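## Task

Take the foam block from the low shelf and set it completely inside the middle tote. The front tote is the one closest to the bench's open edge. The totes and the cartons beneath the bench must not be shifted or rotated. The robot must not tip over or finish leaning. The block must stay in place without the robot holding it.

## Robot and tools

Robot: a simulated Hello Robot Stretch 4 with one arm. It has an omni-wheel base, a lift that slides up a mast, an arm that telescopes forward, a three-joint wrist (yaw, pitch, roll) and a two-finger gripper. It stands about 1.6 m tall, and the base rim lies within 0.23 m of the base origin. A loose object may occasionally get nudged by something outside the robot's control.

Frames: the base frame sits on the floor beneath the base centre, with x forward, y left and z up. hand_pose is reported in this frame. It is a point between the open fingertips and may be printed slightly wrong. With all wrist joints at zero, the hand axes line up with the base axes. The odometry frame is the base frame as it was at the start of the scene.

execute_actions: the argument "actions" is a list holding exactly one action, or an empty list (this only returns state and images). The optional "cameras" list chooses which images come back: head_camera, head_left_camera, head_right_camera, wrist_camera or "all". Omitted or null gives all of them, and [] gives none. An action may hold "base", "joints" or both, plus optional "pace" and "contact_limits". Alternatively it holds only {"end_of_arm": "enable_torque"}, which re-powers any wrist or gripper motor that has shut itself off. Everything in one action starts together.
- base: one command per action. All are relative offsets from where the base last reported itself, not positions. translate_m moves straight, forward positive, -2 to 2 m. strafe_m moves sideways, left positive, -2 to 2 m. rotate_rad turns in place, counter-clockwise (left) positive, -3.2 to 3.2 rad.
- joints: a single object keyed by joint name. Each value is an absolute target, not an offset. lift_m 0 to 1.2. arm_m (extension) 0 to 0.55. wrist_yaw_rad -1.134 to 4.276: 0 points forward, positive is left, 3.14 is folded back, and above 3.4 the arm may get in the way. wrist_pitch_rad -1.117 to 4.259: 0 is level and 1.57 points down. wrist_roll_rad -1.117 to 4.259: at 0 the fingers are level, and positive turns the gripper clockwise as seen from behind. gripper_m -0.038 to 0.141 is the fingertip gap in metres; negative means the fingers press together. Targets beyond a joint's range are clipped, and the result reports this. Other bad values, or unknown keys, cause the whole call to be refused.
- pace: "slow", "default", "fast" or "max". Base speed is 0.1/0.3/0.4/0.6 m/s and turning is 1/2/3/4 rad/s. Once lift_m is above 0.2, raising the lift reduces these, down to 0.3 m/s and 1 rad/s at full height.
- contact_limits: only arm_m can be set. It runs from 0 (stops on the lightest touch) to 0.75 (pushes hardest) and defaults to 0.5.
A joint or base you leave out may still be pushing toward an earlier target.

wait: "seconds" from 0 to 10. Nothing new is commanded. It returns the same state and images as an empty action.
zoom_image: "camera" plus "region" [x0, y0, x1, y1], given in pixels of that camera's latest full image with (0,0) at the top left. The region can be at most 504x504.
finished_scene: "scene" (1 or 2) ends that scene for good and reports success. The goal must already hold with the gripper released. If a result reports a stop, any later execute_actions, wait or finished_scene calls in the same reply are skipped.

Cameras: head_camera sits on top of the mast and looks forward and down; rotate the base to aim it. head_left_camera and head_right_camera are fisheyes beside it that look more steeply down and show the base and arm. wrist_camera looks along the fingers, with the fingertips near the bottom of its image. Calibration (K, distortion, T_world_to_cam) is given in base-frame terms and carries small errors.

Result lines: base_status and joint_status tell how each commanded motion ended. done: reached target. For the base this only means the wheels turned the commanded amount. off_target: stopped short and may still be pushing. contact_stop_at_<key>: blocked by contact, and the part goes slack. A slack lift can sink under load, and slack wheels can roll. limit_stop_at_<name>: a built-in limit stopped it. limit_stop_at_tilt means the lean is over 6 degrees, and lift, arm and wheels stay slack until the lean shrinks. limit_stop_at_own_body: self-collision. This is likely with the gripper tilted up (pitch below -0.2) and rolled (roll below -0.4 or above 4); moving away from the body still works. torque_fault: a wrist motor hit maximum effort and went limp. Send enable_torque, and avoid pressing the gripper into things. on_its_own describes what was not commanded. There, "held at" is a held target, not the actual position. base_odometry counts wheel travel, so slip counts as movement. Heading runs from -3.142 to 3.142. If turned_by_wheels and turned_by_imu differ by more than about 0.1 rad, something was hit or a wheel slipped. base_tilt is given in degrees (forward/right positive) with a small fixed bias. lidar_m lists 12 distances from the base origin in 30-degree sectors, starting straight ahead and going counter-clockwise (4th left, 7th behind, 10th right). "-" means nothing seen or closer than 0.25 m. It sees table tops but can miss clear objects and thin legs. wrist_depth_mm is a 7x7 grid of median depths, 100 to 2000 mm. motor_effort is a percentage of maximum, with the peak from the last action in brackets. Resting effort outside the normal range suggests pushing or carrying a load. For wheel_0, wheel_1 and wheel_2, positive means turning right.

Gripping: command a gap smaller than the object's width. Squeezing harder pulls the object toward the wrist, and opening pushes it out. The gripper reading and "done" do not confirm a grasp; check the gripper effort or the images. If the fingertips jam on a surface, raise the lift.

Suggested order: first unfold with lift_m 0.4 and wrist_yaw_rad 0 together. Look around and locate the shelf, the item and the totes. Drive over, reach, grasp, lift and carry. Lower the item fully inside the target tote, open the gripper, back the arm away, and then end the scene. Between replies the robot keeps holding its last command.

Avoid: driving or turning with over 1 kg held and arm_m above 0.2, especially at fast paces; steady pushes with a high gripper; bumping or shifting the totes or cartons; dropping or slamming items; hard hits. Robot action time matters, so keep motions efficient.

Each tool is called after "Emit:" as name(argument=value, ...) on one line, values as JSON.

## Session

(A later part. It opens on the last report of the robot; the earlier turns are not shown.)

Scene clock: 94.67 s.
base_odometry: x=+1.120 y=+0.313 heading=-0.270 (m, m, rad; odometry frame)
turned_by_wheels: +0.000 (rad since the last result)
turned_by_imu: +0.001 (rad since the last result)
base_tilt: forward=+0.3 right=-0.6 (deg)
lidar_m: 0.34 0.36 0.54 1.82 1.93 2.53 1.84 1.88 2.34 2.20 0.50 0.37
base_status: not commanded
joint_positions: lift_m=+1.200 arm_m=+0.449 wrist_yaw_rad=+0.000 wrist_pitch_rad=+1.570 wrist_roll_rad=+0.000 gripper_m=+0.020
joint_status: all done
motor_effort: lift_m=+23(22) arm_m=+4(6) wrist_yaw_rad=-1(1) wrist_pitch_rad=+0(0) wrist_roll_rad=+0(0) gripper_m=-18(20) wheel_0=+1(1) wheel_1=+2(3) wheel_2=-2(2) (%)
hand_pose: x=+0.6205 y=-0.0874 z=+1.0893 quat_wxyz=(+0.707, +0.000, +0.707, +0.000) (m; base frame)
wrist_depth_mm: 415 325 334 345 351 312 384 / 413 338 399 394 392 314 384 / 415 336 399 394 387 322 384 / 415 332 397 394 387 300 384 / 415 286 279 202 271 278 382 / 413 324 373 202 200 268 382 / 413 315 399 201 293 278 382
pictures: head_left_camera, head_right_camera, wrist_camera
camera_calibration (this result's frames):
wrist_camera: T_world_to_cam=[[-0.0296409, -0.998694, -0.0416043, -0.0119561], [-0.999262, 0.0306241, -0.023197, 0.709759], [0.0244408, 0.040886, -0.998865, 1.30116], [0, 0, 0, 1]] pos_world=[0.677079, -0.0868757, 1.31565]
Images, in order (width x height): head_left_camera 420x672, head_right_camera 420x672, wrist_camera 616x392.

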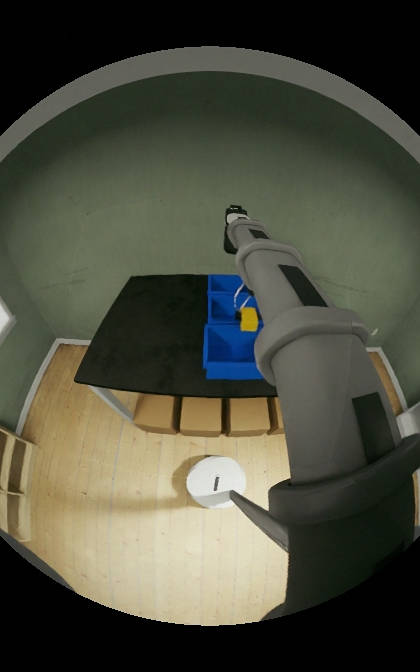

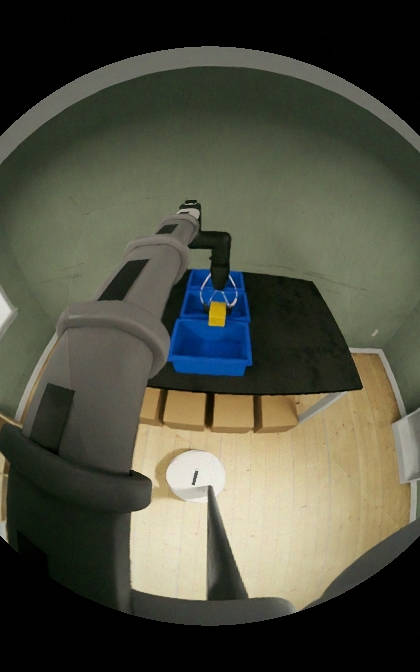

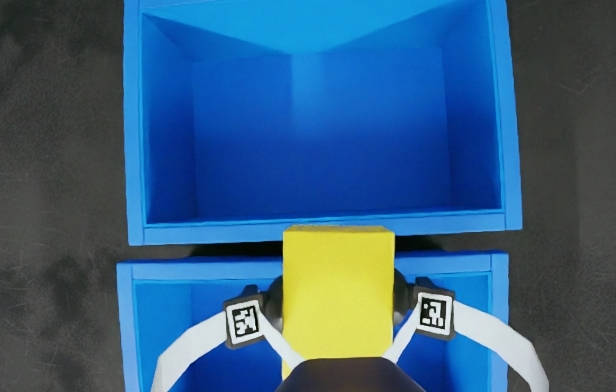

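Emit:
execute_actions(actions=[{"base": {"translate_m": 0.04}, "joints": {"arm_m": 0.53}, "pace": "slow"}], cameras=["wrist_camera"])

Emit:
execute_actions(actions=[{"joints": {"lift_m": 1.085}}], cameras=["wrist_camera", "head_right_camera"])

Scene clock: 110.17 s.
base_odometry: x=+1.159 y=+0.302 heading=-0.270 (m, m, rad; odometry frame)
turned_by_wheels: +0.000 (rad since the last result)
turned_by_imu: +0.001 (rad since the last result)
base_tilt: forward=+0.4 right=-0.6 (deg)
lidar_m: 0.31 0.34 0.48 1.84 1.90 2.57 1.86 1.96 2.34 2.24 0.45 0.33
base_status: done
joint_positions: lift_m=+1.200 arm_m=+0.529 wrist_yaw_rad=+0.000 wrist_pitch_rad=+1.570 wrist_roll_rad=+0.000 gripper_m=+0.020
joint_status: all done
motor_effort: lift_m=+23(23) arm_m=+4(5) wrist_yaw_rad=-1(1) wrist_pitch_rad=+1(0) wrist_roll_rad=+0(0) gripper_m=-21(18) wheel_0=+2(9) wheel_1=+3(6) wheel_2=-6(11) (%)
hand_pose: x=+0.7005 y=-0.0874 z=+1.0893 quat_wxyz=(+0.707, +0.000, +0.707, +0.000) (m; base frame)
wrist_depth_mm: 413 343 399 394 389 329 382 / 415 345 397 286 287 290 384 / 415 407 319 359 294 300 382 / 415 329 397 394 389 304 384 / 413 322 399 202 387 307 382 / 413 413 340 202 200 268 382 / 413 407 285 201 236 272 384
pictures: wrist_camera
camera_calibration (this result's frames):
wrist_camera: T_world_to_cam=[[-0.0296487, -0.998694, -0.0416043, -0.00957962], [-0.999262, 0.0306319, -0.023197, 0.78969], [0.0244412, 0.0408858, -0.998865, 1.29921], [0, 0, 0, 1]] pos_world=[0.757069, -0.0868761, 1.31565]
Images, in order (width x height): wrist_camera 616x392.

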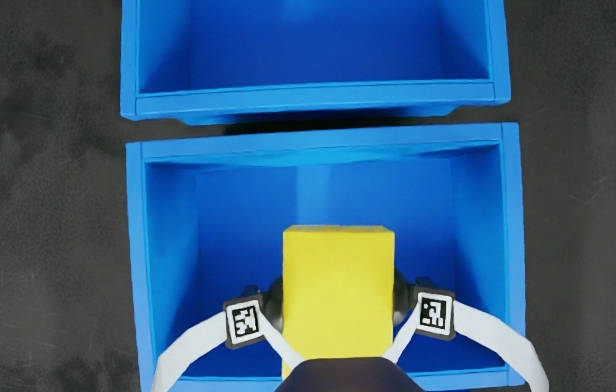

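Scene clock: 111.70 s.
base_odometry: x=+1.159 y=+0.302 heading=-0.270 (m, m, rad; odometry frame)
turned_by_wheels: +0.000 (rad since the last result)
turned_by_imu: +0.000 (rad since the last result)
base_tilt: forward=+0.3 right=-0.5 (deg)
lidar_m: 0.31 0.33 0.47 1.80 1.92 2.58 1.87 1.93 2.30 2.23 0.45 0.33
base_status: not commanded
joint_positions: lift_m=+1.085 arm_m=+0.529 wrist_yaw_rad=+0.000 wrist_pitch_rad=+1.570 wrist_roll_rad=+0.000 gripper_m=+0.020
joint_status: all done
motor_effort: lift_m=+13(21) arm_m=+4(4) wrist_yaw_rad=-1(1) wrist_pitch_rad=+0(1) wrist_roll_rad=+0(0) gripper_m=-18(16) wheel_0=+2(2) wheel_1=+3(3) wheel_2=-6(6) (%)
hand_pose: x=+0.7005 y=-0.0874 z=+0.9751 quat_wxyz=(+0.707, +0.000, +0.707, +0.000) (m; base frame)
wrist_depth_mm: 170 167 165 163 161 159 - / 293 228 181 222 161 159 215 / 169 185 202 217 232 240 204 / 184 262 283 279 276 273 211 / 182 257 283 202 274 273 213 / 179 253 283 202 200 245 213 / 176 230 282 201 234 264 -
pictures: head_right_camera, wrist_camera
camera_calibration (this result's frames):
wrist_camera: T_world_to_cam=[[-0.0296485, -0.998694, -0.0416043, -0.0143308], [-0.999262, 0.0306317, -0.0231969, 0.787049], [0.024441, 0.0408859, -0.998865, 1.18514], [0, 0, 0, 1]] pos_world=[0.757077, -0.0868761, 1.20145]
Images, in order (width x height): head_right_camera 420x672, wrist_camera 616x392.

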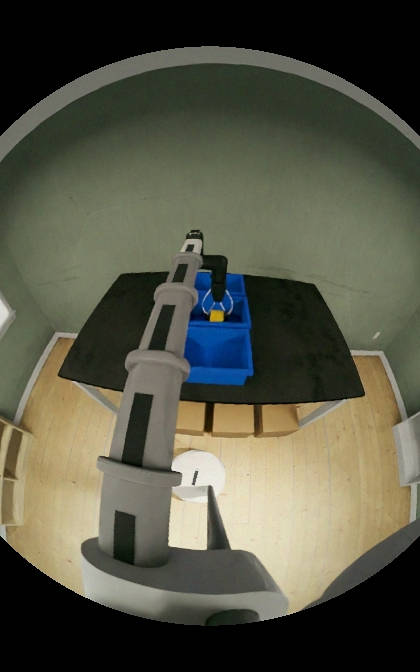

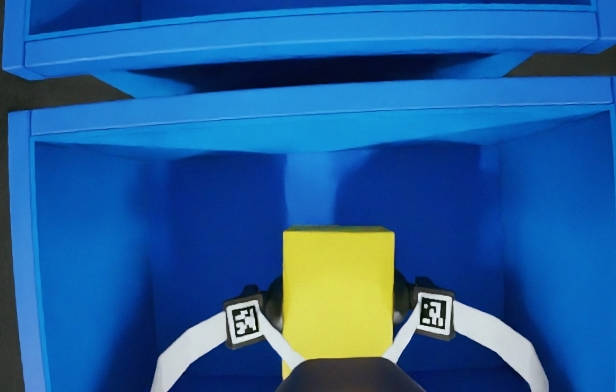

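Emit:
execute_actions(actions=[{"joints": {"lift_m": 1.07}, "pace": "slow"}], cameras=[])

Emit:
execute_actions(actions=[{"joints": {"gripper_m": 0.1}}], cameras=["wrist_camera"])

Emit:
execute_actions(actions=[{"joints": {"lift_m": 1.2}}], cameras=["wrist_camera", "head_right_camera"])

Scene clock: 116.37 s.
base_odometry: x=+1.159 y=+0.302 heading=-0.270 (m, m, rad; odometry frame)
turned_by_wheels: +0.000 (rad since the last result)
turned_by_imu: +0.001 (rad since the last result)
base_tilt: forward=+0.3 right=-0.6 (deg)
lidar_m: 0.32 0.32 0.50 1.81 1.92 2.59 1.87 1.96 2.32 2.23 0.46 0.33
base_status: not commanded
joint_positions: lift_m=+1.070 arm_m=+0.529 wrist_yaw_rad=+0.000 wrist_pitch_rad=+1.570 wrist_roll_rad=+0.000 gripper_m=+0.020
joint_status: all done
motor_effort: lift_m=+13(14) arm_m=+4(4) wrist_yaw_rad=-1(1) wrist_pitch_rad=+2(0) wrist_roll_rad=+0(0) gripper_m=-15(17) wheel_0=+2(2) wheel_1=+3(3) wheel_2=-6(6) (%)
hand_pose: x=+0.7005 y=-0.0874 z=+0.9602 quat_wxyz=(+0.707, +0.000, +0.707, +0.000) (m; base frame)
wrist_depth_mm: 154 152 151 153 155 154 - / 277 209 150 148 146 144 143 / 167 185 202 218 231 240 205 / 184 263 267 264 262 258 211 / 182 259 268 203 259 257 213 / 179 253 267 202 200 245 213 / 176 231 266 201 231 258 -
pictures: none
No camera images: the call's "cameras" was empty. Leave "cameras" out to get every camera's image.

Scene clock: 118.00 s.
base_odometry: x=+1.159 y=+0.302 heading=-0.270 (m, m, rad; odometry frame)
turned_by_wheels: +0.000 (rad since the last result)
turned_by_imu: +0.000 (rad since the last result)
base_tilt: forward=+0.3 right=-0.6 (deg)
lidar_m: 0.30 0.35 0.47 1.83 1.94 2.58 1.85 1.97 2.27 2.19 0.45 0.33
base_status: not commanded
joint_positions: lift_m=+1.070 arm_m=+0.529 wrist_yaw_rad=+0.000 wrist_pitch_rad=+1.570 wrist_roll_rad=+0.000 gripper_m=+0.100
joint_status: all done
motor_effort: lift_m=+13(13) arm_m=+4(4) wrist_yaw_rad=-2(1) wrist_pitch_rad=+0(0) wrist_roll_rad=-1(1) gripper_m=-2(17) wheel_0=+2(2) wheel_1=+3(4) wheel_2=-6(6) (%)
hand_pose: x=+0.7005 y=-0.0874 z=+0.9602 quat_wxyz=(+0.707, +0.000, +0.707, +0.000) (m; base frame)
wrist_depth_mm: 154 152 151 153 154 154 - / 277 208 150 148 146 144 143 / 167 185 202 216 232 240 205 / 184 262 267 265 262 258 211 / 182 258 270 220 260 258 213 / 179 253 215 220 217 244 213 / 176 247 267 219 259 258 -
pictures: wrist_camera
camera_calibration (this result's frames):
wrist_camera: T_world_to_cam=[[-0.0296487, -0.998694, -0.0416043, -0.0149544], [-0.999262, 0.0306319, -0.0231969, 0.786703], [0.024441, 0.0408858, -0.998865, 1.17016], [0, 0, 0, 1]] pos_world=[0.757079, -0.0868761, 1.18646]
Images, in order (width x height): wrist_camera 616x392.

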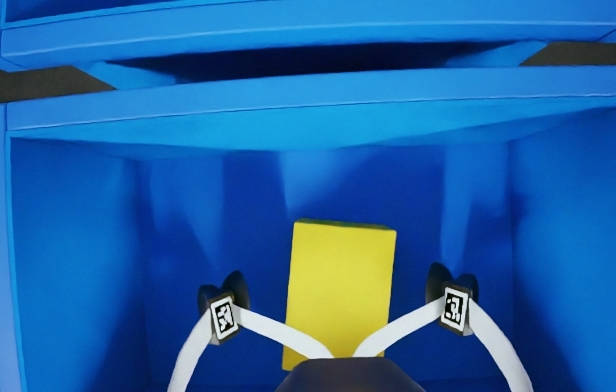

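Scene clock: 119.60 s.
base_odometry: x=+1.159 y=+0.302 heading=-0.270 (m, m, rad; odometry frame)
turned_by_wheels: +0.000 (rad since the last result)
turned_by_imu: +0.000 (rad since the last result)
base_tilt: forward=+0.4 right=-0.6 (deg)
lidar_m: 0.31 0.32 0.50 1.82 1.90 2.57 1.87 1.96 2.31 2.23 0.45 0.34
base_status: not commanded
joint_positions: lift_m=+1.200 arm_m=+0.529 wrist_yaw_rad=+0.000 wrist_pitch_rad=+1.570 wrist_roll_rad=+0.000 gripper_m=+0.100
joint_status: all done
motor_effort: lift_m=+24(25) arm_m=+4(4) wrist_yaw_rad=-1(1) wrist_pitch_rad=+1(1) wrist_roll_rad=+0(0) gripper_m=-1(3) wheel_0=+2(2) wheel_1=+3(3) wheel_2=-6(6) (%)
hand_pose: x=+0.7005 y=-0.0874 z=+1.0893 quat_wxyz=(+0.707, +0.000, +0.707, +0.000) (m; base frame)
wrist_depth_mm: 415 343 397 394 389 327 384 / 415 343 397 283 289 290 384 / 415 407 319 355 294 300 384 / 413 329 399 394 389 304 384 / 413 324 397 349 389 306 387 / 415 407 215 375 389 268 384 / 410 407 294 300 287 271 382
pictures: head_right_camera, wrist_camera
camera_calibration (this result's frames):
wrist_camera: T_world_to_cam=[[-0.0296487, -0.998694, -0.0416043, -0.00958111], [-0.999262, 0.0306319, -0.023197, 0.789702], [0.0244412, 0.0408858, -0.998865, 1.29916], [0, 0, 0, 1]] pos_world=[0.757081, -0.0868761, 1.31561]
Images, in order (width x height): head_right_camera 420x672, wrist_camera 616x392.

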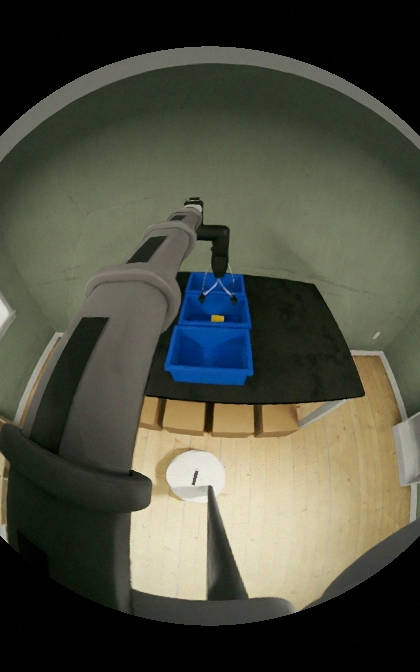

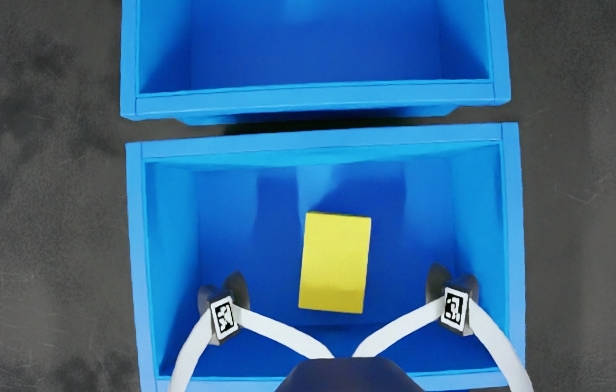

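The block is resting on the floor of the middle tote.

Emit:
finished_scene(scene=1)

The scene is finished: the task was done.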